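## Task

Take the foam block off the desk and set it on the top surface of the low shelf that stands below the PACKING sign. The robot must not tip over or finish leaning, and the block must stay there on its own, not because the robot is still holding or propping it.

## Robot and tools

ROBOT. A simulated Hello Robot Stretch 3 with one arm. It has a two-wheel base (0.33 m long, 0.34 m wide) that can only drive straight or spin in place. The spin pivot is midway between the wheels, 0.05 m behind the front edge. A lift carries the arm up and down a mast, and the arm telescopes out to the robot's right side. To shift the gripper forward or back you drive the base. The wrist has yaw, pitch and roll, then a two-finger gripper with round 0.04 m pads. Loose objects may occasionally get nudged by outside forces.

FRAMES. The base frame sits on the floor between the drive wheels: x ahead, y to the left, z up. hand_pose is reported in this frame, at the point where closed fingertips meet. The odometry frame is the base frame as it was when the scene began; heading is positive to the left, within -3.142 to 3.142.

execute_actions takes {"actions": [...]}, run in order. An empty list just returns the current state and pictures. Each action may hold "robot", "steps" (integer 1 to 450, at 30 per second; defaults to 1) and "until". {"steps": n} alone simply waits. If any action is malformed or out of range, the whole call is rejected and nothing new runs.
"robot" can be: one command object; a list of up to 8 command objects and {"pause_s": s} entries (s at most 15) run one after another; or {"stop": true}, which brakes everything and clears the queue.
A command object may contain:
- "base": exactly one of {"translate_m": d} or {"rotate_rad": a}. Both are offsets relative to where the base is when that command begins. d in metres, positive forward, |d| at most 1. a in radians, positive is counter-clockwise seen from above (left), |a| at most 3.2.
- "joints": absolute targets by name; unnamed joints keep their old target. lift_m 0 to 1.1 (arm height); arm_m 0 to 0.52 (extension); wrist_yaw_rad -1.345 to 4.42 (0 along the arm, positive swings toward the front, 3.0 folds over the base); wrist_pitch_rad -1.57 to 0.451 (0 level, negative tips fingers down); wrist_roll_rad -2.911 to 2.911 (0 has fingers side by side); gripper_m -0.089 to 0.179 (larger is wider; real fingertip gap is about 0.007 m less when almost shut and 0.025 m less when fully open, and zero below 0.007); head_pan_rad -3.953 to 1.73 (0 ahead, positive left, -1.57 looks along the arm); head_tilt_rad -1.53 to 0.419 (negative looks down).
- "contact_limits": {"arm_m": e}, effort percent 1 to 100 at which the arm motion halts; smaller is gentler, too small stops immediately. It lasts until the next arm_m command.
Base and joint motions in one command start together and keep running across later actions. A new command takes over at once and throws away any older queue remainder. Queued commands advance only after the previous one ends "done" (or "off_target" for base or gripper).
"until" ends an action early. {"robot": {"status": "ended"}} fires when nothing is moving and no queue runs; {"any": {"status": "ended"}} fires when any one motion or the queue finishes. You can also compare fields, e.g. "lift_m": [">", 0.3] or "base_status": ["!=", "moving"], using =, !=, <, <=, >, >=. Don't wait for exact equality on readings.

zoom_image: {"camera": one of head_camera, nav_camera, wrist_camera, "region": [x0, y0, x1, y1]} in pixels of that camera's last image, at most 504 by 504.
finished_scene: {"scene": n}, the current scene number. Irreversible; it reports success and then gives the next task. Make sure every motion has stopped first.

RESULTS. Each shows one moment plus one image per camera. base_status gives progress, e.g. (translate_m +0.12 of +0.30). joint_status words: moving, done, off_target, contact_stop, time_out, stopped, not_commanded, torque_fault. After contact_stop the lift or arm goes slack until commanded again. measured_speeds, motor_effort (percent, positive toward higher values, peak in brackets), refusals and queue/queue_left also appear. "refused:" or "dropped:" lines explain rejected goals or a cancelled queue remainder. robot.on_its_own appears when the robot changed a goal itself, a joint is slack or off, a motor strains at rest, or base_tilt has shifted by 3 degrees or more. lidar_m lists 12 distances, 30 degree sectors counter-clockwise from straight ahead (4th left, 7th behind, 10th right), in a plane 0.17 m high. wrist_depth_mm and head_depth_mm are 7x7 grids of depth in mm. Camera calibration (K, distortion, T_world_to_cam) is given per camera; head camera images arrive sideways.

GRIPPING. Close to a gripper_m smaller than the object's width; release by opening at least 0.02 beyond where the pads made contact. Neither the reading nor "done" proves a grasp; check the cameras. Resend a different value to squeeze again.

SAFETY. Fast base motion (0.30 m/s, 1.9 rad/s) only with lift_m under 0.30, arm_m under 0.03 and wrist_yaw_rad above 2.54; otherwise 0.10 m/s, 0.63 rad/s. Fold or unfold the wrist only with lift_m 0.32 to 0.95, pitch -0.4 and roll near 0; keep pitch at -0.5 or lower when yaw is under -0.4. Pushing on something rigid with the gripper above about 0.45 m, pushing again after a contact_stop, or driving while the gripper is caught can tip the robot; backing into furniture is riskiest. If tilt appears, reverse the last move in small steps, free the gripper, and drop lift_m to about 0.2. Wrist servos that strain for several seconds shut off for 10 s. Avoid drops, slams, hard hits and strong pushes, and leave objects resting freely on the shelf.

Each tool is called after ">>>" in YAML: its name, and indented under it one key for each argument.

## Session

>>> execute_actions:
  actions: []

Scene clock: 0.00 s.
robot.base_odometry: x=+0.000 y=+0.000 heading=+0.000 (m, m, rad; robot's odometry frame)
robot.turned_by_wheels: +0.000 (rad since the last result)
robot.turned_by_imu: +0.000 (rad since the last result)
robot.base_tilt: forward=+1.9 right=+0.2 (deg)
robot.lidar_m: 1.13 0.91 1.17 1.09 1.09 1.04 1.54 1.38 0.76 0.65 0.65 0.74
robot.head_depth_mm: 1622 979 960 944 926 904 886 / 1654 1227 1143 1121 1096 1045 974 / 1643 1640 1418 1373 1346 1090 817 / 1574 1572 1564 1567 1538 1074 801 / 1521 1513 1505 1500 1480 1056 748 / 1464 1455 1441 1428 1415 1045 702 / 1411 1397 1385 1366 1372 1024 691
robot.base_status: not_commanded
robot.joint_positions: lift_m=+0.311 arm_m=-0.002 wrist_yaw_rad=+3.062 wrist_pitch_rad=-0.548 wrist_roll_rad=+0.007 gripper_m=+0.037 head_pan_rad=+0.013 head_tilt_rad=+0.012
robot.joint_goals: lift_m=+0.311 arm_m=-0.002 wrist_yaw_rad=+3.062 wrist_pitch_rad=-0.548 wrist_roll_rad=+0.007 gripper_m=+0.037 head_pan_rad=+0.013 head_tilt_rad=+0.012
robot.joint_status: lift_m=not_commanded arm_m=not_commanded wrist_yaw_rad=not_commanded wrist_pitch_rad=not_commanded wrist_roll_rad=not_commanded gripper_m=not_commanded head_pan_rad=not_commanded head_tilt_rad=not_commanded
robot.measured_speeds: translate_m=+0.000 rotate_rad=+0.000 lift_m=+0.000 arm_m=+0.000 wrist_yaw_rad=+0.000 wrist_pitch_rad=+0.000 wrist_roll_rad=+0.000 head_pan_rad=+0.000 head_tilt_rad=+0.000
robot: refusals=0 queue=idle queue_left=0
robot.motor_effort: left_wheel=+0 right_wheel=+1 lift_m=+26 arm_m=+0 wrist_yaw_rad=+0 wrist_pitch_rad=+7 wrist_roll_rad=+1 gripper_m=-1 head_pan_rad=+1 head_tilt_rad=+3 (%)
robot.hand_pose: x=-0.0049 y=+0.0626 z=+0.2959 quat_wxyz=(+0.219, +0.690, +0.164, +0.670) (m; robot's base frame)
robot.wrist_depth_mm: 653 857 - - - - - / 877 746 - - - - 929 / 925 856 - 918 840 801 728 / 741 757 - 725 675 640 600 / 682 671 635 610 582 540 517 / 596 569 549 - - 469 450 / 506 497 - - - 407 396
pictures: head_camera (sideways: a quarter turn clockwise sets it upright), nav_camera (sideways: a quarter turn counterclockwise sets it upright), wrist_camera
Images, in order (width x height): head_camera 896x504, nav_camera 672x504, wrist_camera 644x364.

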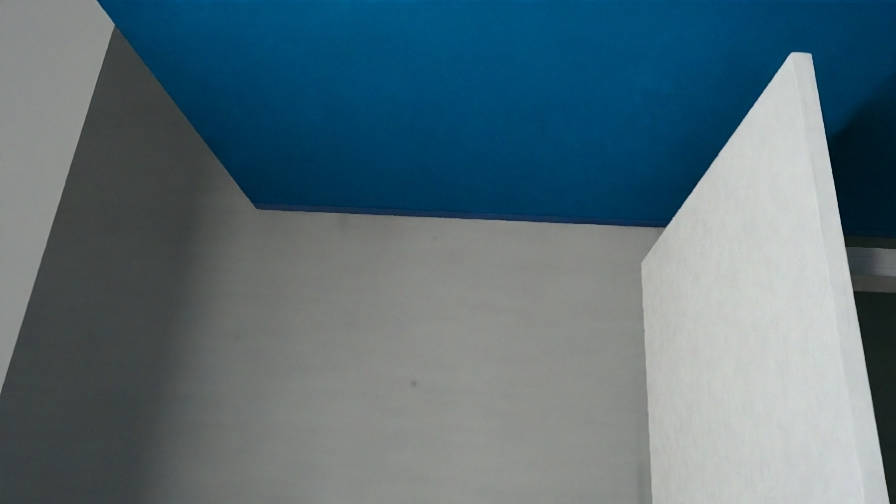

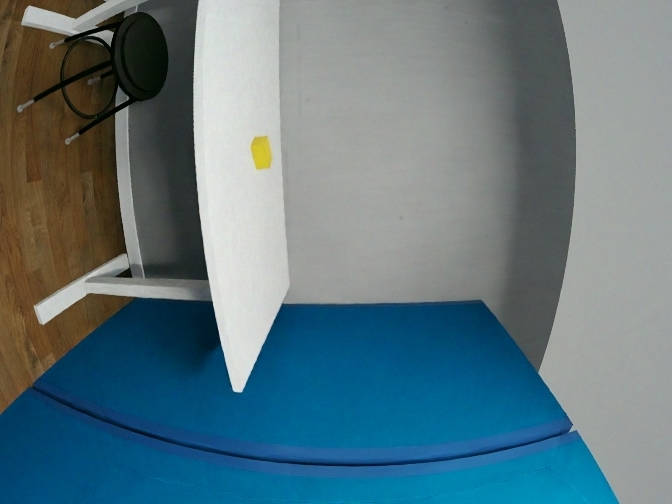

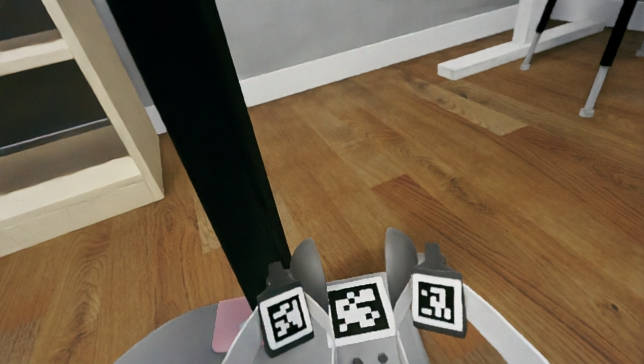

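>>> execute_actions:
  actions:
    - {"robot":{"joints":{"head_pan_rad":0.5,"head_tilt_rad":-0.5}},"steps":90,"until":{"robot":{"status":"ended"}}}

>>> execute_actions:
  actions:
    - {"robot":{"joints":{"head_pan_rad":1.7,"head_tilt_rad":-0.3}},"steps":90,"until":{"robot":{"status":"ended"}}}

>>> execute_actions:
  actions:
    - {"robot":{"joints":{"head_pan_rad":-2.8,"head_tilt_rad":-0.3}},"steps":150,"until":{"robot":{"status":"ended"}}}

Scene clock: 3.43 s.
robot.base_odometry: x=+0.000 y=+0.000 heading=+0.000 (m, m, rad; robot's odometry frame)
robot.turned_by_wheels: +0.000 (rad since the last result)
robot.turned_by_imu: +0.000 (rad since the last result)
robot.base_tilt: forward=+2.0 right=+0.2 (deg)
robot.lidar_m: 1.13 0.92 1.17 1.09 1.09 1.03 1.54 1.37 0.76 0.65 0.65 0.74
robot.head_depth_mm: 1202 1296 1366 862 1662 1418 1335 / 1222 1317 1375 844 1714 1682 1357 / 1244 1340 1399 833 1752 1655 1337 / 1256 1362 1396 861 1777 1640 1328 / 1270 1371 1354 890 1824 1576 1322 / 1299 1407 1308 880 1270 1589 1299 / 1320 1421 1273 912 1206 1529 1283
robot.base_status: not_commanded
robot.joint_positions: lift_m=+0.311 arm_m=-0.002 wrist_yaw_rad=+3.062 wrist_pitch_rad=-0.548 wrist_roll_rad=+0.007 gripper_m=+0.037 head_pan_rad=+0.493 head_tilt_rad=-0.493
robot.joint_goals: lift_m=+0.311 arm_m=-0.002 wrist_yaw_rad=+3.062 wrist_pitch_rad=-0.548 wrist_roll_rad=+0.007 gripper_m=+0.037 head_pan_rad=+0.500 head_tilt_rad=-0.500
robot.joint_status: lift_m=not_commanded arm_m=not_commanded wrist_yaw_rad=not_commanded wrist_pitch_rad=not_commanded wrist_roll_rad=not_commanded gripper_m=not_commanded head_pan_rad=done head_tilt_rad=done
robot.measured_speeds: translate_m=+0.000 rotate_rad=+0.000 lift_m=+0.000 arm_m=+0.000 wrist_yaw_rad=+0.000 wrist_pitch_rad=+0.000 wrist_roll_rad=+0.000 head_pan_rad=+0.000 head_tilt_rad=+0.000
robot: refusals=0 queue=done queue_left=0
robot.motor_effort: left_wheel=+0(0) right_wheel=+2(2) lift_m=+26(27) arm_m=+0(1) wrist_yaw_rad=+0(0) wrist_pitch_rad=+7(7) wrist_roll_rad=+1(1) gripper_m=+0(1) head_pan_rad=+3(34) head_tilt_rad=-4(40) (%)
robot.hand_pose: x=-0.0049 y=+0.0626 z=+0.2959 quat_wxyz=(+0.219, +0.690, +0.164, +0.670) (m; robot's base frame)
robot.wrist_depth_mm: 650 830 - - - - - / 898 737 - - - - 906 / 923 836 - 912 847 783 741 / 740 749 - 727 685 637 594 / 678 674 641 606 585 544 513 / 592 564 552 - - 477 443 / 508 499 - - - 409 395
pictures: head_camera (sideways: a quarter turn clockwise sets it upright), nav_camera (sideways: a quarter turn counterclockwise sets it upright), wrist_camera
camera_calibration (this result's frames):
head_camera: T_world_to_cam=[[-0.327159, -0.258617, -0.908892, 1.20212], [-0.435842, 0.894705, -0.0976969, 0.126273], [0.838456, 0.364171, -0.405427, 0.482839], [0, 0, 0, 1]] pos_world=[0.0434804, 0.0220757, 1.30069]
nav_camera: T_world_to_cam=[[0.473952, 0.230149, 0.849942, -1.06689], [0.449163, -0.893409, -0.0085476, 0.0548954], [0.757378, 0.385814, -0.526807, 0.637305], [0, 0, 0, 1]] pos_world=[-0.00168548, 0.0487053, 1.243]
wrist_camera: T_world_to_cam=[[0.986217, -0.100318, -0.131573, 0.0608011], [-0.165454, -0.596648, -0.785262, 0.313037], [0.000273353, 0.796208, -0.605023, 0.292617], [0, 0, 0, 1]] pos_world=[-0.00824971, -0.040112, 0.430856]
Images, in order (width x height): head_camera 896x504, nav_camera 672x504, wrist_camera 644x364.

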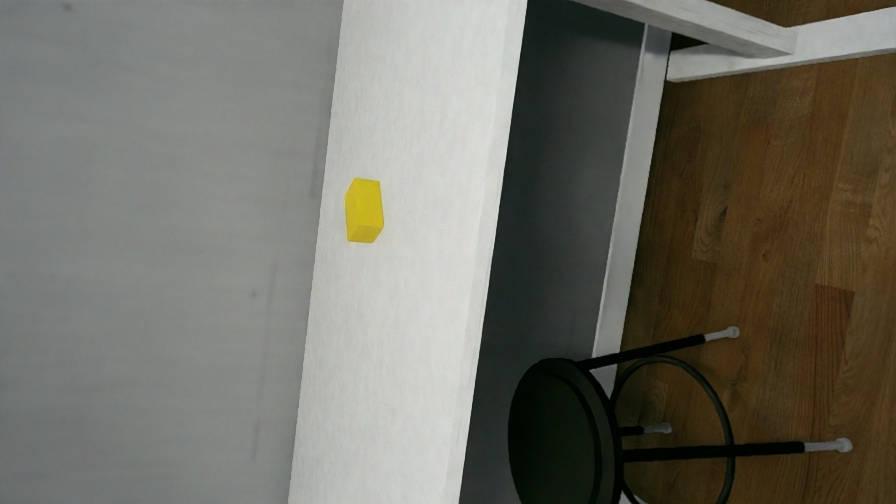

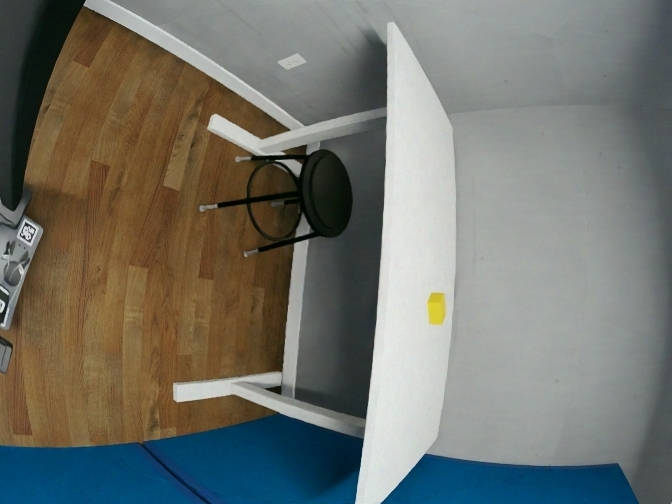

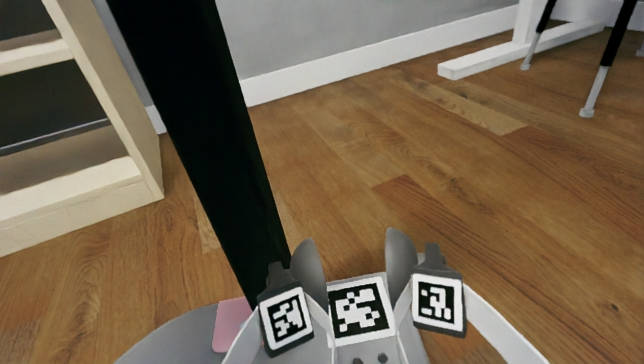

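Scene clock: 4.57 s.
robot.base_odometry: x=+0.000 y=+0.000 heading=+0.000 (m, m, rad; robot's odometry frame)
robot.turned_by_wheels: +0.000 (rad since the last result)
robot.turned_by_imu: +0.000 (rad since the last result)
robot.base_tilt: forward=+2.0 right=+0.1 (deg)
robot.lidar_m: 1.13 0.92 1.18 1.09 1.09 1.03 1.54 1.38 0.77 0.65 0.65 0.74
robot.head_depth_mm: 1021 1082 1143 1220 1302 1402 1487 / 997 1053 1117 1185 1266 1354 1430 / 975 1027 1085 1155 1224 1313 1396 / 950 999 1053 1114 1184 1269 1355 / 932 973 1026 1084 1150 1219 1311 / 906 950 998 1063 1122 1180 1273 / 886 932 977 1024 1083 1153 1223
robot.base_status: not_commanded
robot.joint_positions: lift_m=+0.311 arm_m=-0.002 wrist_yaw_rad=+3.062 wrist_pitch_rad=-0.548 wrist_roll_rad=+0.007 gripper_m=+0.037 head_pan_rad=+1.693 head_tilt_rad=-0.310
robot.joint_goals: lift_m=+0.311 arm_m=-0.002 wrist_yaw_rad=+3.062 wrist_pitch_rad=-0.548 wrist_roll_rad=+0.007 gripper_m=+0.037 head_pan_rad=+1.700 head_tilt_rad=-0.300
robot.joint_status: lift_m=not_commanded arm_m=not_commanded wrist_yaw_rad=not_commanded wrist_pitch_rad=not_commanded wrist_roll_rad=not_commanded gripper_m=not_commanded head_pan_rad=done head_tilt_rad=done
robot.measured_speeds: translate_m=+0.000 rotate_rad=+0.000 lift_m=+0.000 arm_m=+0.000 wrist_yaw_rad=+0.000 wrist_pitch_rad=+0.000 wrist_roll_rad=+0.000 head_pan_rad=+0.000 head_tilt_rad=+0.000
robot: refusals=0 queue=done queue_left=0
robot.motor_effort: left_wheel=+0(0) right_wheel=+2(2) lift_m=+27(26) arm_m=+1(1) wrist_yaw_rad=+0(0) wrist_pitch_rad=+7(7) wrist_roll_rad=+1(1) gripper_m=+0(1) head_pan_rad=+3(48) head_tilt_rad=+7(28) (%)
robot.hand_pose: x=-0.0049 y=+0.0626 z=+0.2959 quat_wxyz=(+0.219, +0.690, +0.164, +0.670) (m; robot's base frame)
robot.wrist_depth_mm: 661 838 - - - - - / 888 762 - - - - 924 / 937 867 - 927 843 780 732 / 742 731 - 723 685 653 595 / 673 672 629 616 587 538 510 / 601 558 545 - - 471 446 / 507 500 - - - 409 396
pictures: head_camera (sideways: a quarter turn clockwise sets it upright), nav_camera (sideways: a quarter turn counterclockwise sets it upright), wrist_camera
camera_calibration (this result's frames):
head_camera: T_world_to_cam=[[0.1015, -0.227384, -0.968501, 1.27733], [-0.993917, -0.0649958, -0.0889043, 0.118252], [-0.0427331, 0.971634, -0.232598, 0.263287], [0, 0, 0, 1]] pos_world=[-0.00086584, 0.0423134, 1.30885]
nav_camera: T_world_to_cam=[[-0.0228465, 0.362624, 0.931656, -1.17045], [0.995205, 0.0968967, -0.0133097, 0.0577669], [-0.0951007, 0.926885, -0.363099, 0.429481], [0, 0, 0, 1]] pos_world=[-0.0433867, 0.0207559, 1.24717]
wrist_camera: T_world_to_cam=[[0.986217, -0.100318, -0.131573, 0.0608011], [-0.165454, -0.596648, -0.785262, 0.313037], [0.000273157, 0.796208, -0.605023, 0.292617], [0, 0, 0, 1]] pos_world=[-0.00824974, -0.040112, 0.430856]
Images, in order (width x height): head_camera 896x504, nav_camera 672x504, wrist_camera 644x364.

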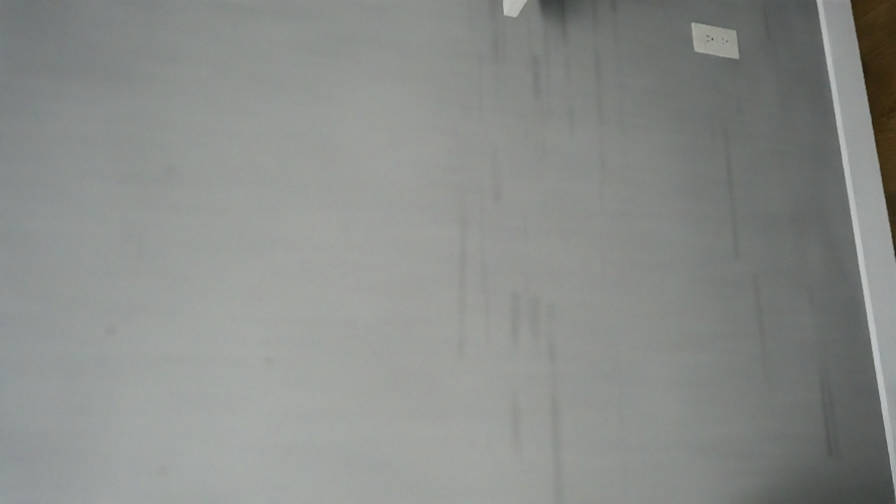

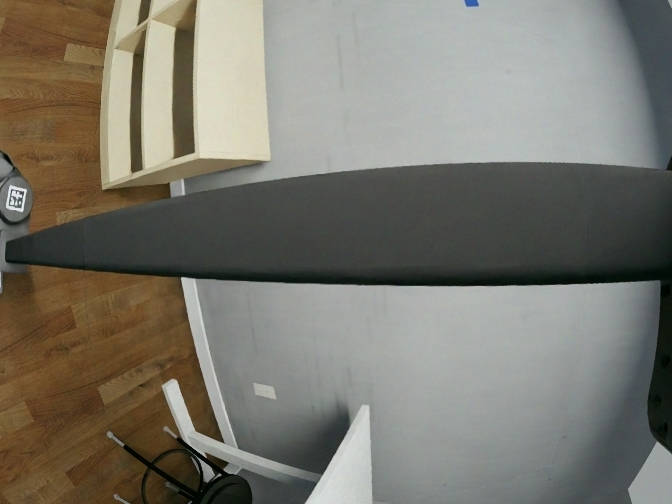

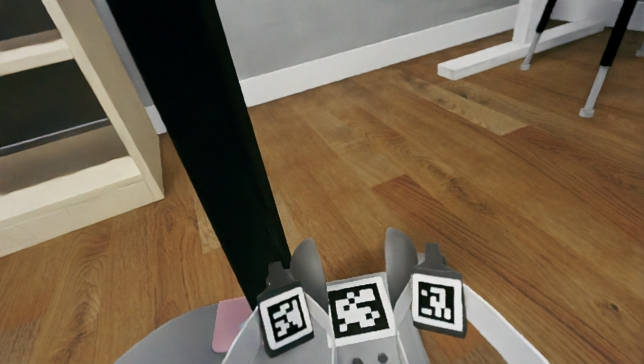

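Scene clock: 6.97 s.
robot.base_odometry: x=+0.000 y=+0.000 heading=+0.000 (m, m, rad; robot's odometry frame)
robot.turned_by_wheels: +0.000 (rad since the last result)
robot.turned_by_imu: +0.000 (rad since the last result)
robot.base_tilt: forward=+2.0 right=+0.1 (deg)
robot.lidar_m: 1.12 0.92 1.17 1.09 1.09 1.04 1.54 1.37 0.76 0.65 0.65 0.74
robot.head_depth_mm: 1964 2076 2179 2334 2439 1900 1544 / 1978 2067 2177 2299 2442 2069 1577 / 1968 2068 2170 2293 2415 2033 1551 / 1967 2067 2178 2293 2423 2015 1547 / 1983 2084 2207 2305 2434 1979 1531 / 1997 2081 2189 2293 2427 1941 1509 / 1983 2084 2186 2298 2419 1936 1503
robot.base_status: not_commanded
robot.joint_positions: lift_m=+0.311 arm_m=-0.002 wrist_yaw_rad=+3.062 wrist_pitch_rad=-0.548 wrist_roll_rad=+0.007 gripper_m=+0.037 head_pan_rad=-2.793 head_tilt_rad=-0.310
robot.joint_goals: lift_m=+0.311 arm_m=-0.002 wrist_yaw_rad=+3.062 wrist_pitch_rad=-0.548 wrist_roll_rad=+0.007 gripper_m=+0.037 head_pan_rad=-2.800 head_tilt_rad=-0.300
robot.joint_status: lift_m=not_commanded arm_m=not_commanded wrist_yaw_rad=not_commanded wrist_pitch_rad=not_commanded wrist_roll_rad=not_commanded gripper_m=not_commanded head_pan_rad=done head_tilt_rad=done
robot.measured_speeds: translate_m=+0.000 rotate_rad=+0.000 lift_m=+0.000 arm_m=+0.000 wrist_yaw_rad=+0.000 wrist_pitch_rad=+0.000 wrist_roll_rad=+0.000 head_pan_rad=+0.000 head_tilt_rad=+0.000
robot: refusals=0 queue=done queue_left=0
robot.motor_effort: left_wheel=+0(0) right_wheel=+1(1) lift_m=+27(27) arm_m=+1(1) wrist_yaw_rad=+0(0) wrist_pitch_rad=+7(7) wrist_roll_rad=+1(1) gripper_m=+0(1) head_pan_rad=-3(48) head_tilt_rad=+6(5) (%)
robot.hand_pose: x=-0.0049 y=+0.0626 z=+0.2959 quat_wxyz=(+0.219, +0.690, +0.164, +0.670) (m; robot's base frame)
robot.wrist_depth_mm: 654 856 - - - - - / 892 751 - - - - 935 / 957 844 - 924 830 782 735 / 740 744 - 738 681 637 598 / 679 673 621 610 591 541 513 / 592 564 545 - - 469 453 / 507 502 - - - 407 395
pictures: head_camera (sideways: a quarter turn clockwise sets it upright), nav_camera (sideways: a quarter turn counterclockwise sets it upright), wrist_camera
camera_calibration (this result's frames):
head_camera: T_world_to_cam=[[0.198594, 0.149992, -0.968536, 1.27679], [0.286864, -0.953838, -0.0888959, 0.110429], [-0.93716, -0.260184, -0.232454, 0.268555], [0, 0, 0, 1]] pos_world=[-0.0335616, -0.0163039, 1.30886]
nav_camera: T_world_to_cam=[[-0.348064, -0.103773, 0.93171, -1.16854], [-0.318251, 0.947913, -0.0133134, 0.0657839], [-0.881798, -0.301152, -0.36296, 0.4341], [0, 0, 0, 1]] pos_world=[-0.00300156, -0.0528898, 1.24717]
wrist_camera: T_world_to_cam=[[0.986217, -0.100318, -0.131573, 0.0608012], [-0.165454, -0.596648, -0.785262, 0.313037], [0.000273149, 0.796208, -0.605023, 0.292617], [0, 0, 0, 1]] pos_world=[-0.00824973, -0.040112, 0.430856]
Images, in order (width x height): head_camera 896x504, nav_camera 672x504, wrist_camera 644x364.

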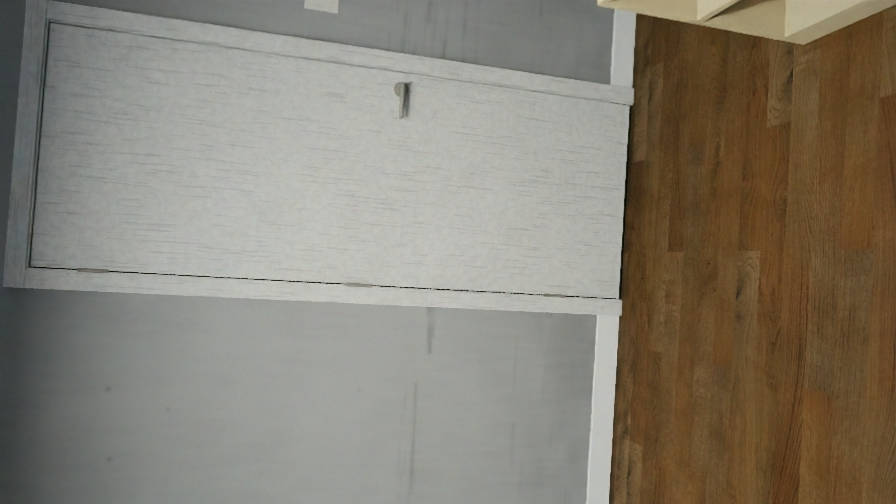

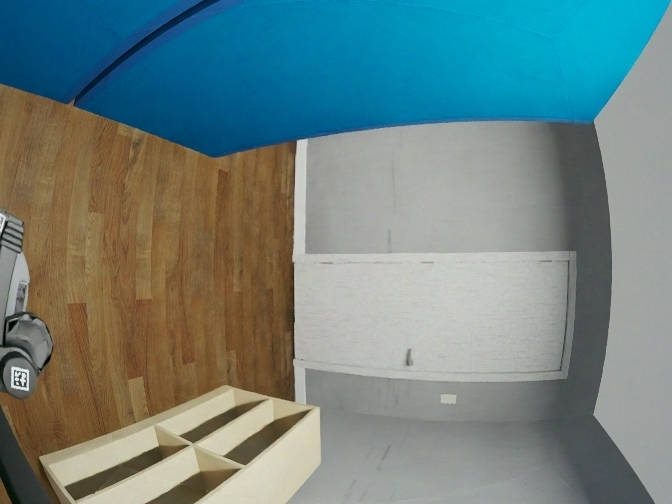

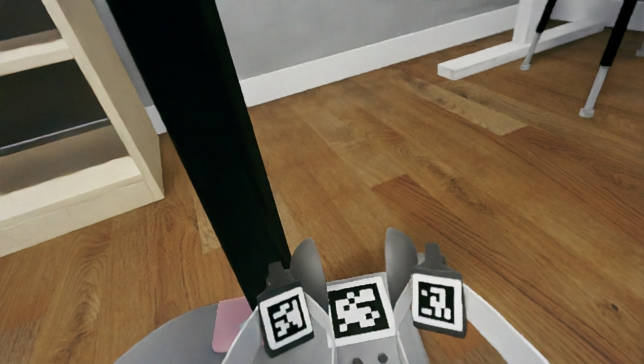

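>>> execute_actions:
  actions:
    - {"robot":[{"base":{"rotate_rad":0.36},"joints":{"lift_m":0.28,"head_pan_rad":-1.57,"head_tilt_rad":-0.5}},{"base":{"translate_m":0.4}},{"base":{"rotate_rad":1.571},"joints":{"lift_m":0.9,"wrist_pitch_rad":-0.4}},{"joints":{"wrist_yaw_rad":1.6}},{"joints":{"lift_m":1.08,"wrist_pitch_rad":0,"gripper_m":0.17}},{"joints":{"wrist_yaw_rad":0}}],"steps":450,"until":{"robot":{"status":"ended"}}}
    - {"steps":300,"until":{"robot":{"status":"ended"}}}

Scene clock: 32.33 s.
robot.base_odometry: x=+0.374 y=+0.141 heading=+1.931 (m, m, rad; robot's odometry frame)
robot.turned_by_wheels: +1.931 (rad since the last result)
robot.turned_by_imu: +1.902 (rad since the last result)
robot.base_tilt: forward=+2.0 right=+0.2 (deg)
robot.lidar_m: 1.06 0.88 1.35 2.65 0.91 0.69 0.68 0.72 0.78 1.10 0.57 0.86
robot.head_depth_mm: 898 970 - - - - 1055 / 903 971 - - - - 1278 / 904 969 - - - - 1240 / 906 972 - - - - 1254 / 905 976 1047 900 539 432 1256 / 905 979 1054 734 553 428 1234 / 901 979 1049 765 545 425 1193
robot.base_status: done (rotate_rad +1.5709 of +1.5710)
robot.joint_positions: lift_m=+1.079 arm_m=-0.002 wrist_yaw_rad=+0.002 wrist_pitch_rad=-0.026 wrist_roll_rad=+0.007 gripper_m=+0.170 head_pan_rad=-1.577 head_tilt_rad=-0.494
robot.joint_goals: lift_m=+1.080 arm_m=-0.002 wrist_yaw_rad=+0.000 wrist_pitch_rad=+0.000 wrist_roll_rad=+0.007 gripper_m=+0.170 head_pan_rad=-1.570 head_tilt_rad=-0.500
robot.joint_status: lift_m=done arm_m=not_commanded wrist_yaw_rad=done wrist_pitch_rad=done wrist_roll_rad=not_commanded gripper_m=done head_pan_rad=done head_tilt_rad=done
robot.measured_speeds: translate_m=+0.000 rotate_rad=+0.000 lift_m=+0.000 arm_m=+0.000 wrist_yaw_rad=+0.000 wrist_pitch_rad=+0.000 wrist_roll_rad=+0.000 head_pan_rad=+0.000 head_tilt_rad=+0.000
robot: refusals=0 queue=done queue_left=0
robot.motor_effort: left_wheel=-1(8) right_wheel=+3(8) lift_m=+37(41) arm_m=+1(1) wrist_yaw_rad=-2(1) wrist_pitch_rad=+15(14) wrist_roll_rad=+0(1) gripper_m=+0(82) head_pan_rad=+3(47) head_tilt_rad=-3(25) (%)
robot.hand_pose: x=-0.0209 y=-0.3984 z=+1.1874 quat_wxyz=(+0.705, +0.010, -0.709, -0.009) (m; robot's base frame)
robot.wrist_depth_mm: 887 873 817 805 793 773 754 / 894 883 849 822 801 780 775 / 911 897 853 849 823 814 778 / 930 902 903 856 836 803 787 / 947 927 888 872 852 834 805 / 973 923 820 731 661 610 - / 656 - 573 489 483 468 420
pictures: head_camera (sideways: a quarter turn clockwise sets it upright), nav_camera (sideways: a quarter turn counterclockwise sets it upright), wrist_camera
camera_calibration (this result's frames):
head_camera: T_world_to_cam=[[-0.0705609, 0.411977, -0.908458, 1.19999], [0.994183, -0.0452468, -0.0977383, 0.117603], [-0.0813708, -0.91007, -0.406388, 0.489701], [0, 0, 0, 1]] pos_world=[0.00760052, -0.0433851, 1.30064]
nav_camera: T_world_to_cam=[[-0.0246696, -0.527196, 0.849386, -1.06312], [-0.999418, 0.0330412, -0.00851919, 0.0636948], [-0.0235734, -0.849101, -0.527704, 0.643236], [0, 0, 0, 1]] pos_world=[0.0525942, -0.0164042, 1.24298]
wrist_camera: T_world_to_cam=[[-0.990964, -0.0490561, -0.124836, 0.118696], [0.117237, 0.135363, -0.983836, 1.2687], [0.0651612, -0.989581, -0.128389, -0.0769165], [0, 0, 0, 1]] pos_world=[-0.0261025, -0.242027, 1.25313]
Images, in order (width x height): head_camera 896x504, nav_camera 672x504, wrist_camera 644x364.

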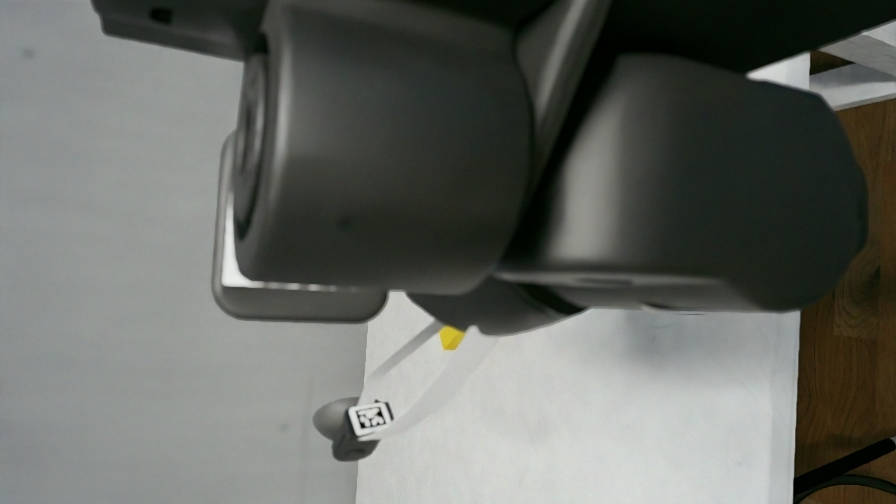

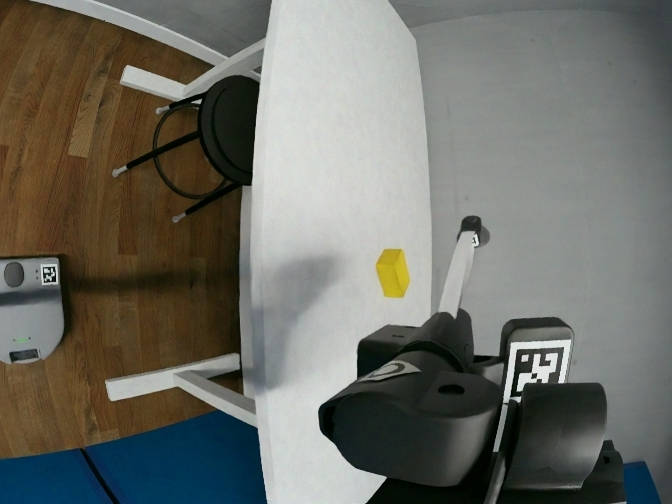

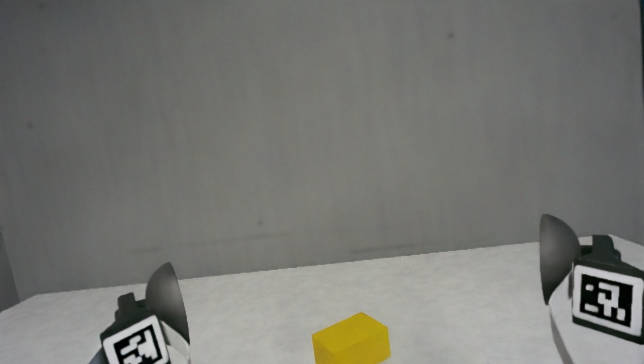

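>>> execute_actions:
  actions:
    - {"robot":{"joints":{"lift_m":0.92,"arm_m":0.15,"wrist_pitch_rad":-0.2}},"steps":300,"until":{"robot":{"status":"ended"}}}

Scene clock: 36.50 s.
robot.base_odometry: x=+0.374 y=+0.141 heading=+1.931 (m, m, rad; robot's odometry frame)
robot.turned_by_wheels: +0.000 (rad since the last result)
robot.turned_by_imu: -0.001 (rad since the last result)
robot.base_tilt: forward=+2.1 right=+0.2 (deg)
robot.lidar_m: 1.06 0.88 1.35 2.65 0.91 0.69 0.68 0.71 0.78 1.10 0.57 0.86
robot.head_depth_mm: 906 976 1065 864 652 - - / 911 976 1070 842 - - 1278 / 906 979 1064 873 - - 1270 / 903 977 1063 853 - - 1257 / 901 979 1052 763 582 425 1246 / 905 980 1053 778 534 428 1237 / 903 981 1050 761 545 424 1197
robot.base_status: done (rotate_rad +1.5709 of +1.5710)
robot.joint_positions: lift_m=+0.921 arm_m=+0.150 wrist_yaw_rad=+0.001 wrist_pitch_rad=-0.216 wrist_roll_rad=+0.007 gripper_m=+0.170 head_pan_rad=-1.577 head_tilt_rad=-0.494
robot.joint_goals: lift_m=+0.920 arm_m=+0.150 wrist_yaw_rad=+0.000 wrist_pitch_rad=-0.200 wrist_roll_rad=+0.007 gripper_m=+0.170 head_pan_rad=-1.570 head_tilt_rad=-0.500
robot.joint_status: lift_m=done arm_m=done wrist_yaw_rad=done wrist_pitch_rad=done wrist_roll_rad=not_commanded gripper_m=done head_pan_rad=done head_tilt_rad=done
robot.measured_speeds: translate_m=+0.000 rotate_rad=+0.000 lift_m=+0.000 arm_m=+0.000 wrist_yaw_rad=+0.000 wrist_pitch_rad=+0.000 wrist_roll_rad=+0.000 head_pan_rad=+0.000 head_tilt_rad=+0.000
robot: refusals=0 queue=done queue_left=0
robot.motor_effort: left_wheel=-2(2) right_wheel=+3(3) lift_m=+15(31) arm_m=+6(6) wrist_yaw_rad=-1(2) wrist_pitch_rad=+9(10) wrist_roll_rad=+1(1) gripper_m=+0(0) head_pan_rad=+4(4) head_tilt_rad=-3(4) (%)
robot.hand_pose: x=-0.0213 y=-0.5397 z=+0.9809 quat_wxyz=(+0.701, +0.076, -0.705, -0.076) (m; robot's base frame)
robot.wrist_depth_mm: 669 659 645 630 627 615 608 / 696 688 673 669 654 641 631 / 740 730 715 685 664 549 468 / 705 586 495 281 362 333 302 / 384 348 303 263 260 241 231 / 265 259 228 212 198 187 - / 201 - 180 170 161 153 141
pictures: head_camera (sideways: a quarter turn clockwise sets it upright), nav_camera (sideways: a quarter turn counterclockwise sets it upright), wrist_camera
camera_calibration (this result's frames):
head_camera: T_world_to_cam=[[-0.0705608, 0.411977, -0.908458, 1.19999], [0.994183, -0.045247, -0.0977383, 0.117603], [-0.081371, -0.91007, -0.406388, 0.489701], [0, 0, 0, 1]] pos_world=[0.00760051, -0.0433851, 1.30064]
nav_camera: T_world_to_cam=[[-0.0246697, -0.527196, 0.849386, -1.06312], [-0.999418, 0.0330414, -0.00851919, 0.0636948], [-0.0235736, -0.849101, -0.527704, 0.643236], [0, 0, 0, 1]] pos_world=[0.0525942, -0.0164042, 1.24298]
wrist_camera: T_world_to_cam=[[-0.991048, -0.0233065, -0.131458, 0.106011], [0.117301, 0.318211, -0.940735, 1.1411], [0.0637566, -0.947733, -0.312628, -0.0400355], [0, 0, 0, 1]] pos_world=[-0.0262372, -0.398581, 1.07489]
Images, in order (width x height): head_camera 896x504, nav_camera 672x504, wrist_camera 644x364.

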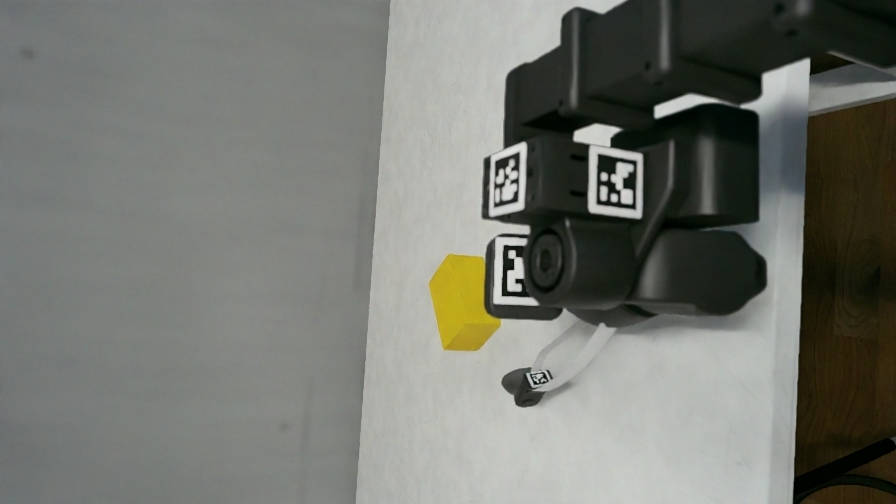

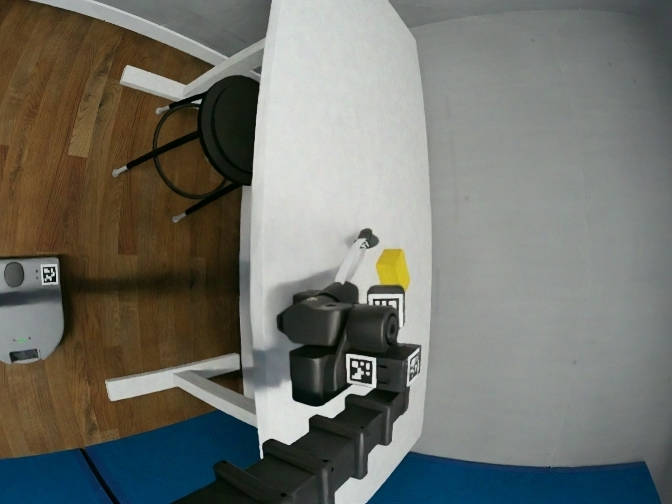

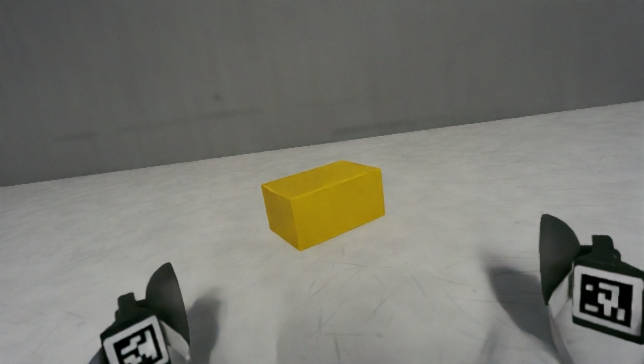

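>>> execute_actions:
  actions:
    - {"robot":[{"base":{"translate_m":0.015},"joints":{"arm_m":0.32}},{"joints":{"gripper_m":0.0}},{"pause_s":1},{"joints":{"lift_m":1.02}},{"joints":{"arm_m":0.0,"head_pan_rad":1.0,"head_tilt_rad":-0.2}}],"steps":450,"until":{"robot":{"status":"ended"}}}

Scene clock: 49.17 s.
robot.base_odometry: x=+0.369 y=+0.155 heading=+1.931 (m, m, rad; robot's odometry frame)
robot.turned_by_wheels: +0.000 (rad since the last result)
robot.turned_by_imu: -0.002 (rad since the last result)
robot.base_tilt: forward=+2.1 right=+0.1 (deg)
robot.lidar_m: 1.05 0.87 1.35 2.65 0.93 0.71 0.69 0.73 0.78 1.10 0.56 0.85
robot.head_depth_mm: 1168 1175 1191 1201 1216 1194 1072 / 1314 1325 1335 1353 1369 1278 976 / 1500 1516 1526 1553 1572 1267 1048 / 1744 1758 1792 1820 1776 1308 1272 / 2067 2101 2147 2175 1885 1438 1482 / 2470 2554 2622 2682 1926 1865 1640 / 2369 2464 2543 2617 2700 2225 1672
robot.base_status: done (translate_m +0.0150 of +0.0150)
robot.joint_positions: lift_m=+1.019 arm_m=+0.000 wrist_yaw_rad=+0.000 wrist_pitch_rad=-0.220 wrist_roll_rad=+0.007 gripper_m=+0.033 head_pan_rad=+0.993 head_tilt_rad=-0.211
robot.joint_goals: lift_m=+1.020 arm_m=+0.000 wrist_yaw_rad=+0.000 wrist_pitch_rad=-0.200 wrist_roll_rad=+0.007 gripper_m=+0.032 head_pan_rad=+1.000 head_tilt_rad=-0.200
robot.joint_status: lift_m=done arm_m=done wrist_yaw_rad=done wrist_pitch_rad=done wrist_roll_rad=not_commanded gripper_m=done head_pan_rad=done head_tilt_rad=done
robot.measured_speeds: translate_m=+0.000 rotate_rad=+0.000 lift_m=+0.000 arm_m=+0.000 wrist_yaw_rad=+0.000 wrist_pitch_rad=+0.000 wrist_roll_rad=+0.000 head_pan_rad=+0.000 head_tilt_rad=+0.000
robot: refusals=0 queue=done queue_left=0
robot.on_its_own: gripper_m is held at +0.032, not at your +0.000, by its stall guard, which is still easing
robot.motor_effort: left_wheel=-2(3) right_wheel=+3(6) lift_m=+37(35) arm_m=-4(6) wrist_yaw_rad=-1(0) wrist_pitch_rad=+11(11) wrist_roll_rad=+1(1) gripper_m=-29(100) head_pan_rad=+3(48) head_tilt_rad=+7(34) (%)
robot.hand_pose: x=-0.0214 y=-0.3901 z=+1.0786 quat_wxyz=(+0.701, +0.078, -0.705, -0.078) (m; robot's base frame)
robot.wrist_depth_mm: 804 801 784 753 764 738 722 / 839 828 823 805 782 788 758 / 890 892 864 842 827 804 791 / 934 913 860 744 648 591 533 / 688 606 557 498 443 439 392 / 469 436 415 136 127 126 317 / 357 343 122 108 108 247 256
pictures: head_camera (sideways: a quarter turn clockwise sets it upright), nav_camera (sideways: a quarter turn counterclockwise sets it upright), wrist_camera
camera_calibration (this result's frames):
head_camera: T_world_to_cam=[[-0.0158627, -0.158117, -0.987293, 1.30264], [-0.797511, 0.597583, -0.0828904, 0.109236], [0.603095, 0.786062, -0.135579, 0.133063], [0, 0, 0, 1]] pos_world=[0.0275306, 0.0360963, 1.31318]
nav_camera: T_world_to_cam=[[0.164791, 0.213448, 0.962956, -1.21247], [0.82448, -0.565673, -0.0157071, 0.0619314], [0.541365, 0.796526, -0.269202, 0.303396], [0, 0, 0, 1]] pos_world=[-0.0155054, 0.0521687, 1.2502]
wrist_camera: T_world_to_cam=[[-0.991058, -0.0222551, -0.13156, 0.122762], [0.117443, 0.32248, -0.939262, 1.18558], [0.063329, -0.946315, -0.316983, 0.137553], [0, 0, 0, 1]] pos_world=[-0.0262841, -0.249424, 1.17332]
Images, in order (width x height): head_camera 896x504, nav_camera 672x504, wrist_camera 644x364.

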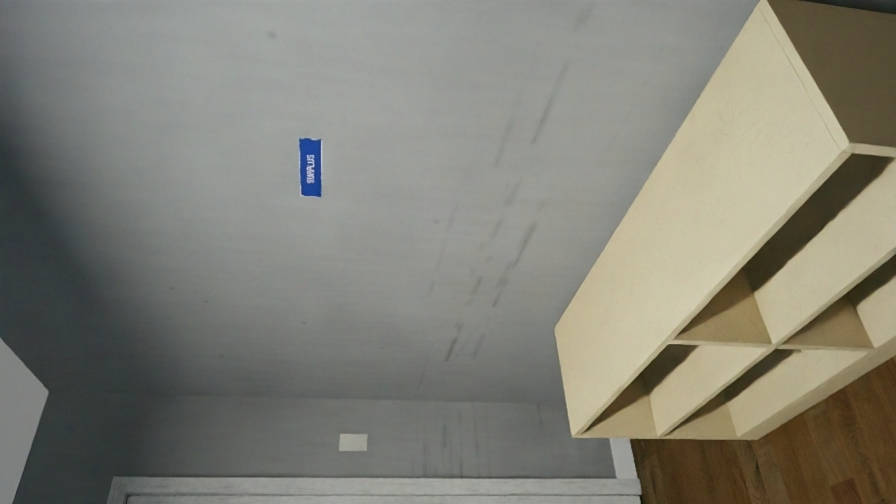

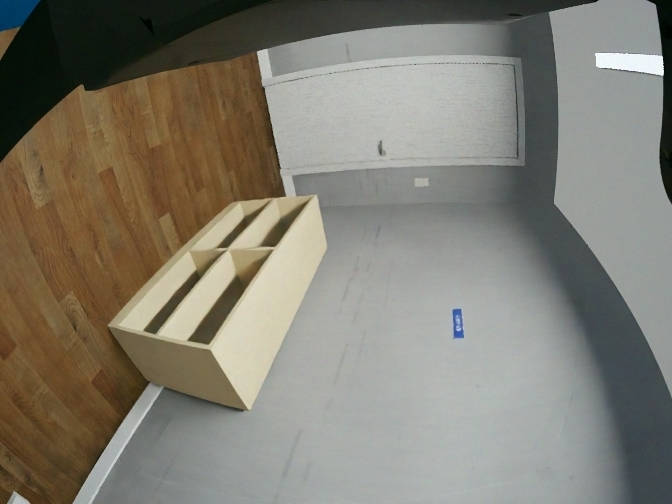

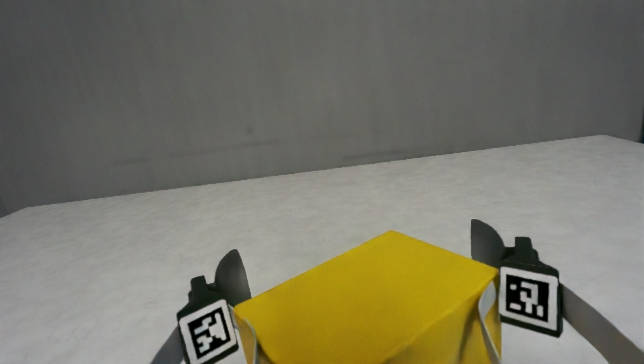

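>>> execute_actions:
  actions:
    - {"robot":[{"base":{"rotate_rad":1.52},"joints":{"lift_m":0.9,"wrist_pitch_rad":-0.4,"head_pan_rad":0.9,"head_tilt_rad":-0.3}},{"joints":{"wrist_yaw_rad":3.0}},{"joints":{"lift_m":0.28}},{"base":{"translate_m":1.0}},{"base":{"translate_m":0.9}}],"steps":450,"until":{"robot":{"status":"ended"}}}
    - {"steps":400,"until":{"robot":{"status":"ended"}}}

Scene clock: 54.67 s.
robot.base_odometry: x=+0.369 y=+0.155 heading=-2.832 (m, m, rad; robot's odometry frame)
robot.turned_by_wheels: +1.520 (rad since the last result)
robot.turned_by_imu: +1.491 (rad since the last result)
robot.base_tilt: forward=+2.0 right=+0.1 (deg)
robot.lidar_m: 2.65 0.99 0.72 0.69 0.72 0.79 1.10 0.56 0.85 1.05 0.87 1.35
robot.head_depth_mm: 1072 1166 1271 1394 1533 1724 1608 / 957 1022 1101 1196 1298 1444 1519 / 854 915 975 1056 1131 1225 1344 / 780 825 872 931 998 1075 1164 / 715 751 793 837 896 953 1020 / 657 690 727 764 808 857 911 / 610 638 667 702 739 779 818
robot.base_status: done (rotate_rad +1.5199 of +1.5200)
robot.joint_positions: lift_m=+0.943 arm_m=+0.000 wrist_yaw_rad=-0.001 wrist_pitch_rad=-0.417 wrist_roll_rad=+0.003 gripper_m=+0.058 head_pan_rad=+0.907 head_tilt_rad=-0.296
robot.joint_goals: lift_m=+0.943 arm_m=+0.000 wrist_yaw_rad=+0.000 wrist_pitch_rad=-0.400 wrist_roll_rad=+0.003 gripper_m=+0.057 head_pan_rad=+0.900 head_tilt_rad=-0.300
robot.joint_status: lift_m=contact_stop arm_m=done wrist_yaw_rad=done wrist_pitch_rad=off_target wrist_roll_rad=not_commanded gripper_m=done head_pan_rad=done head_tilt_rad=done
robot.measured_speeds: translate_m=+0.000 rotate_rad=+0.000 lift_m=+0.000 arm_m=+0.000 wrist_yaw_rad=+0.000 wrist_pitch_rad=+0.000 wrist_roll_rad=+0.000 head_pan_rad=+0.000 head_tilt_rad=+0.000
robot: refusals=0 queue=dropped queue_left=0
robot.on_its_own: gripper_m is held at +0.057, not at your +0.000, by its stall guard, which is still easing; lift_m is slack since a contact_stop, until your next command for it (your +0.900 is given up)
robot.motor_effort: left_wheel=-2(6) right_wheel=+3(13) lift_m=+26(40) arm_m=-3(5) wrist_yaw_rad=+1(24) wrist_pitch_rad=+9(54) wrist_roll_rad=+2(6) gripper_m=-21(30) head_pan_rad=-4(15) head_tilt_rad=-2(16) (%)
robot.hand_pose: x=-0.0217 y=-0.3698 z=+0.9562 quat_wxyz=(+0.691, +0.146, -0.693, -0.147) (m; robot's base frame)
robot.wrist_depth_mm: 699 701 704 728 724 733 707 / 760 760 766 770 775 547 401 / 817 824 842 835 839 840 848 / 892 875 889 903 898 899 912 / 908 942 970 976 960 984 - / 764 934 - 135 127 127 - / 661 873 123 109 110 - 917
pictures: head_camera (sideways: a quarter turn clockwise sets it upright), nav_camera (sideways: a quarter turn counterclockwise sets it upright), wrist_camera
dropped: robot: command 0 of its queue: lift_m: contact_stop; wrist_pitch_rad: off_target
camera_calibration (this result's frames):
head_camera: T_world_to_cam=[[-0.0809979, -0.222201, -0.971631, 1.28254], [-0.747848, 0.657994, -0.0881336, 0.115749], [0.658911, 0.719493, -0.219469, 0.241918], [0, 0, 0, 1]] pos_world=[0.0310436, 0.0347615, 1.30945]
nav_camera: T_world_to_cam=[[0.232554, 0.262555, 0.936474, -1.1783], [0.772171, -0.635268, -0.0136452, 0.0595644], [0.591329, 0.726291, -0.350472, 0.408861], [0, 0, 0, 1]] pos_world=[-0.0137479, 0.0502553, 1.24755]
wrist_camera: T_world_to_cam=[[-0.991569, 0.00358324, -0.129529, 0.114377], [0.113984, 0.499551, -0.858753, 1.05246], [0.0616293, -0.866277, -0.495748, 0.318461], [0, 0, 0, 1]] pos_world=[-0.0261783, -0.250294, 1.0765]
Images, in order (width x height): head_camera 896x504, nav_camera 672x504, wrist_camera 644x364.

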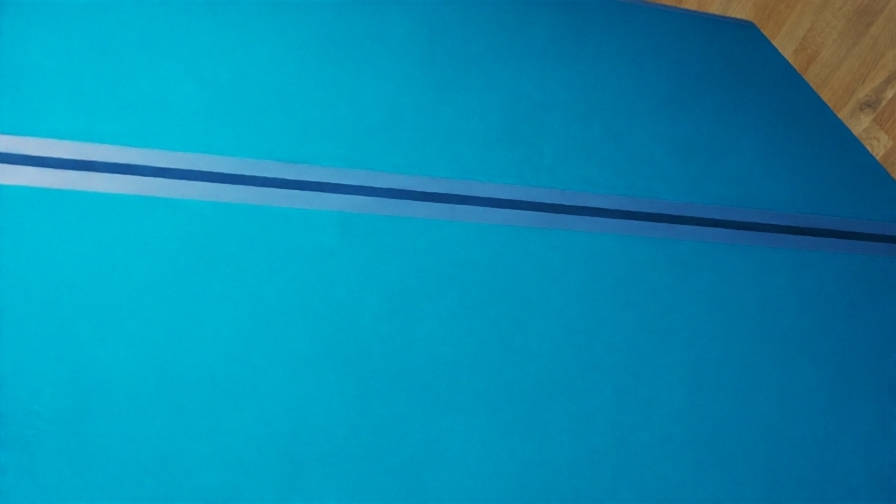

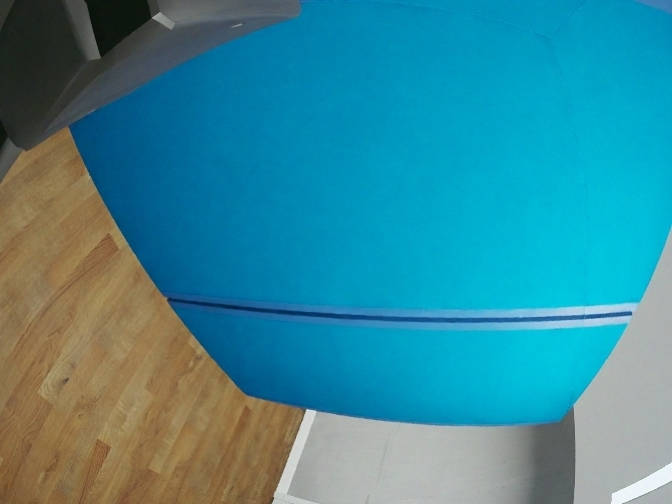

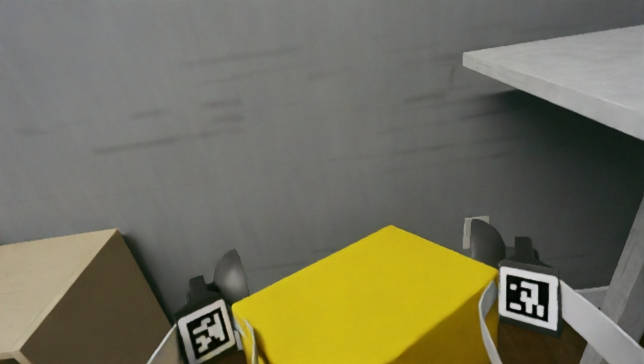

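>>> execute_actions:
  actions:
    - {"robot":[{"joints":{"lift_m":0.85,"gripper_m":0.045}},{"joints":{"wrist_yaw_rad":3.0}},{"joints":{"lift_m":0.28}},{"base":{"translate_m":1.0}},{"base":{"translate_m":0.9}}],"steps":450,"until":{"robot":{"status":"ended"}}}
    - {"steps":400,"until":{"robot":{"status":"ended"}}}

Scene clock: 76.03 s.
robot.base_odometry: x=-1.441 y=-0.423 heading=-2.832 (m, m, rad; robot's odometry frame)
robot.turned_by_wheels: +0.000 (rad since the last result)
robot.turned_by_imu: +0.002 (rad since the last result)
robot.base_tilt: forward=+1.9 right=+0.1 (deg)
robot.lidar_m: 0.75 0.77 1.09 0.77 0.73 0.99 2.59 0.93 0.98 0.60 1.07 0.78
robot.head_depth_mm: 741 757 775 799 821 845 867 / 808 831 856 879 905 935 963 / 891 919 945 981 1008 1048 1081 / 994 1028 1060 1104 1142 1190 1238 / 1117 1165 1214 1263 1326 1381 1424 / 1284 1344 1404 1483 1558 1628 1535 / 1518 1590 1685 1789 1908 1897 1526
robot.base_status: done (translate_m +0.9000 of +0.9000)
robot.joint_positions: lift_m=+0.281 arm_m=+0.000 wrist_yaw_rad=+2.999 wrist_pitch_rad=-0.419 wrist_roll_rad=+0.005 gripper_m=+0.058 head_pan_rad=+0.907 head_tilt_rad=-0.297
robot.joint_goals: lift_m=+0.280 arm_m=+0.000 wrist_yaw_rad=+3.000 wrist_pitch_rad=-0.400 wrist_roll_rad=+0.005 gripper_m=+0.057 head_pan_rad=+0.900 head_tilt_rad=-0.300
robot.joint_status: lift_m=done arm_m=done wrist_yaw_rad=done wrist_pitch_rad=off_target wrist_roll_rad=not_commanded gripper_m=done head_pan_rad=done head_tilt_rad=done
robot.measured_speeds: translate_m=+0.000 rotate_rad=+0.000 lift_m=+0.000 arm_m=+0.000 wrist_yaw_rad=+0.000 wrist_pitch_rad=+0.000 wrist_roll_rad=+0.000 head_pan_rad=+0.000 head_tilt_rad=+0.000
robot: refusals=0 queue=done queue_left=0
robot.on_its_own: gripper_m is held at +0.057, not at your +0.045, by its stall guard, which is not easing now
robot.motor_effort: left_wheel=-2(7) right_wheel=+3(8) lift_m=+16(26) arm_m=-3(3) wrist_yaw_rad=+1(3) wrist_pitch_rad=+10(10) wrist_roll_rad=+2(3) gripper_m=-21(81) head_pan_rad=-3(3) head_tilt_rad=-2(2) (%)
robot.hand_pose: x=+0.0106 y=+0.0768 z=+0.2931 quat_wxyz=(+0.196, +0.702, +0.097, +0.678) (m; robot's base frame)
robot.wrist_depth_mm: 603 - - - - - 790 / 650 - - - - - 816 / 690 709 - - - 982 818 / 727 763 921 869 796 737 694 / 774 767 702 666 616 603 558 / 641 619 - 135 127 127 477 / 541 522 120 109 110 395 406
pictures: head_camera (sideways: a quarter turn clockwise sets it upright), nav_camera (sideways: a quarter turn counterclockwise sets it upright), wrist_camera
camera_calibration (this result's frames):
head_camera: T_world_to_cam=[[-0.0812205, -0.222398, -0.971567, 1.28246], [-0.747704, 0.658155, -0.0881498, 0.11577], [0.659046, 0.719285, -0.219744, 0.242275], [0, 0, 0, 1]] pos_world=[0.0310532, 0.0347572, 1.30944]
nav_camera: T_world_to_cam=[[0.23278, 0.262708, 0.936375, -1.17817], [0.772016, -0.635457, -0.0136382, 0.0595563], [0.591443, 0.726071, -0.350736, 0.409205], [0, 0, 0, 1]] pos_world=[-0.0137453, 0.050248, 1.24754]
wrist_camera: T_world_to_cam=[[0.980843, -0.144283, -0.130878, 0.0497703], [-0.185014, -0.479744, -0.85768, 0.334286], [0.0609609, 0.865464, -0.497248, 0.242094], [0, 0, 0, 1]] pos_world=[-0.00172747, -0.0419709, 0.413605]
Images, in order (width x height): head_camera 896x504, nav_camera 672x504, wrist_camera 644x364.

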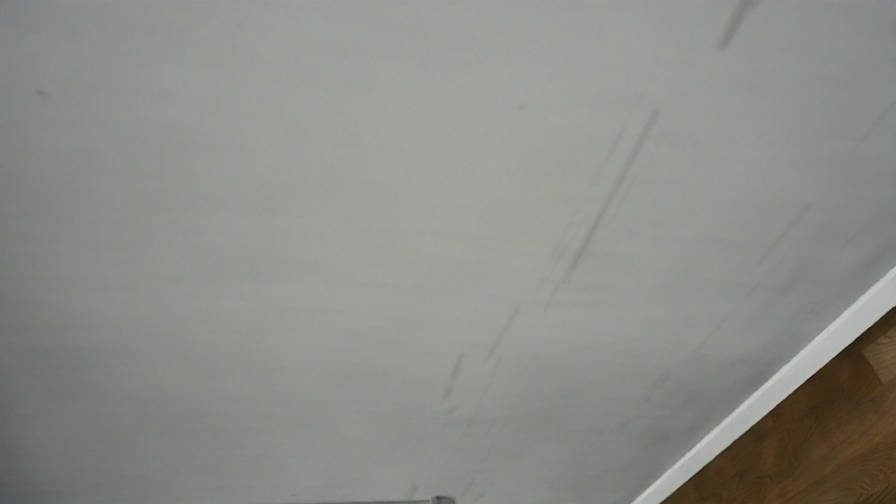

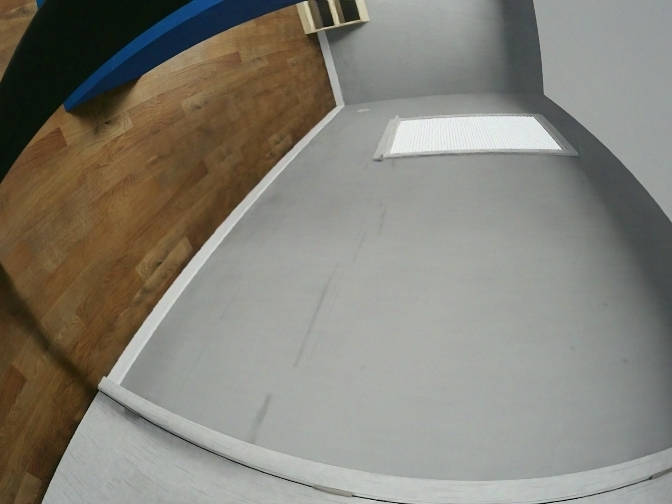

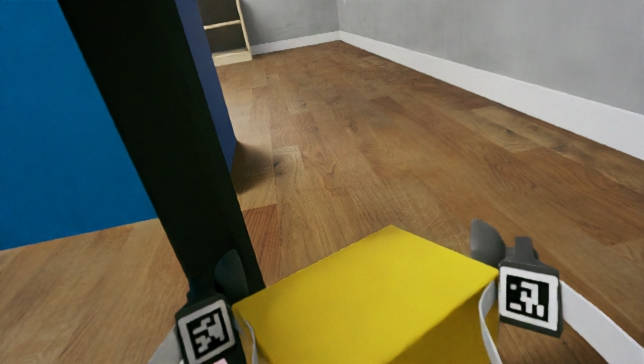

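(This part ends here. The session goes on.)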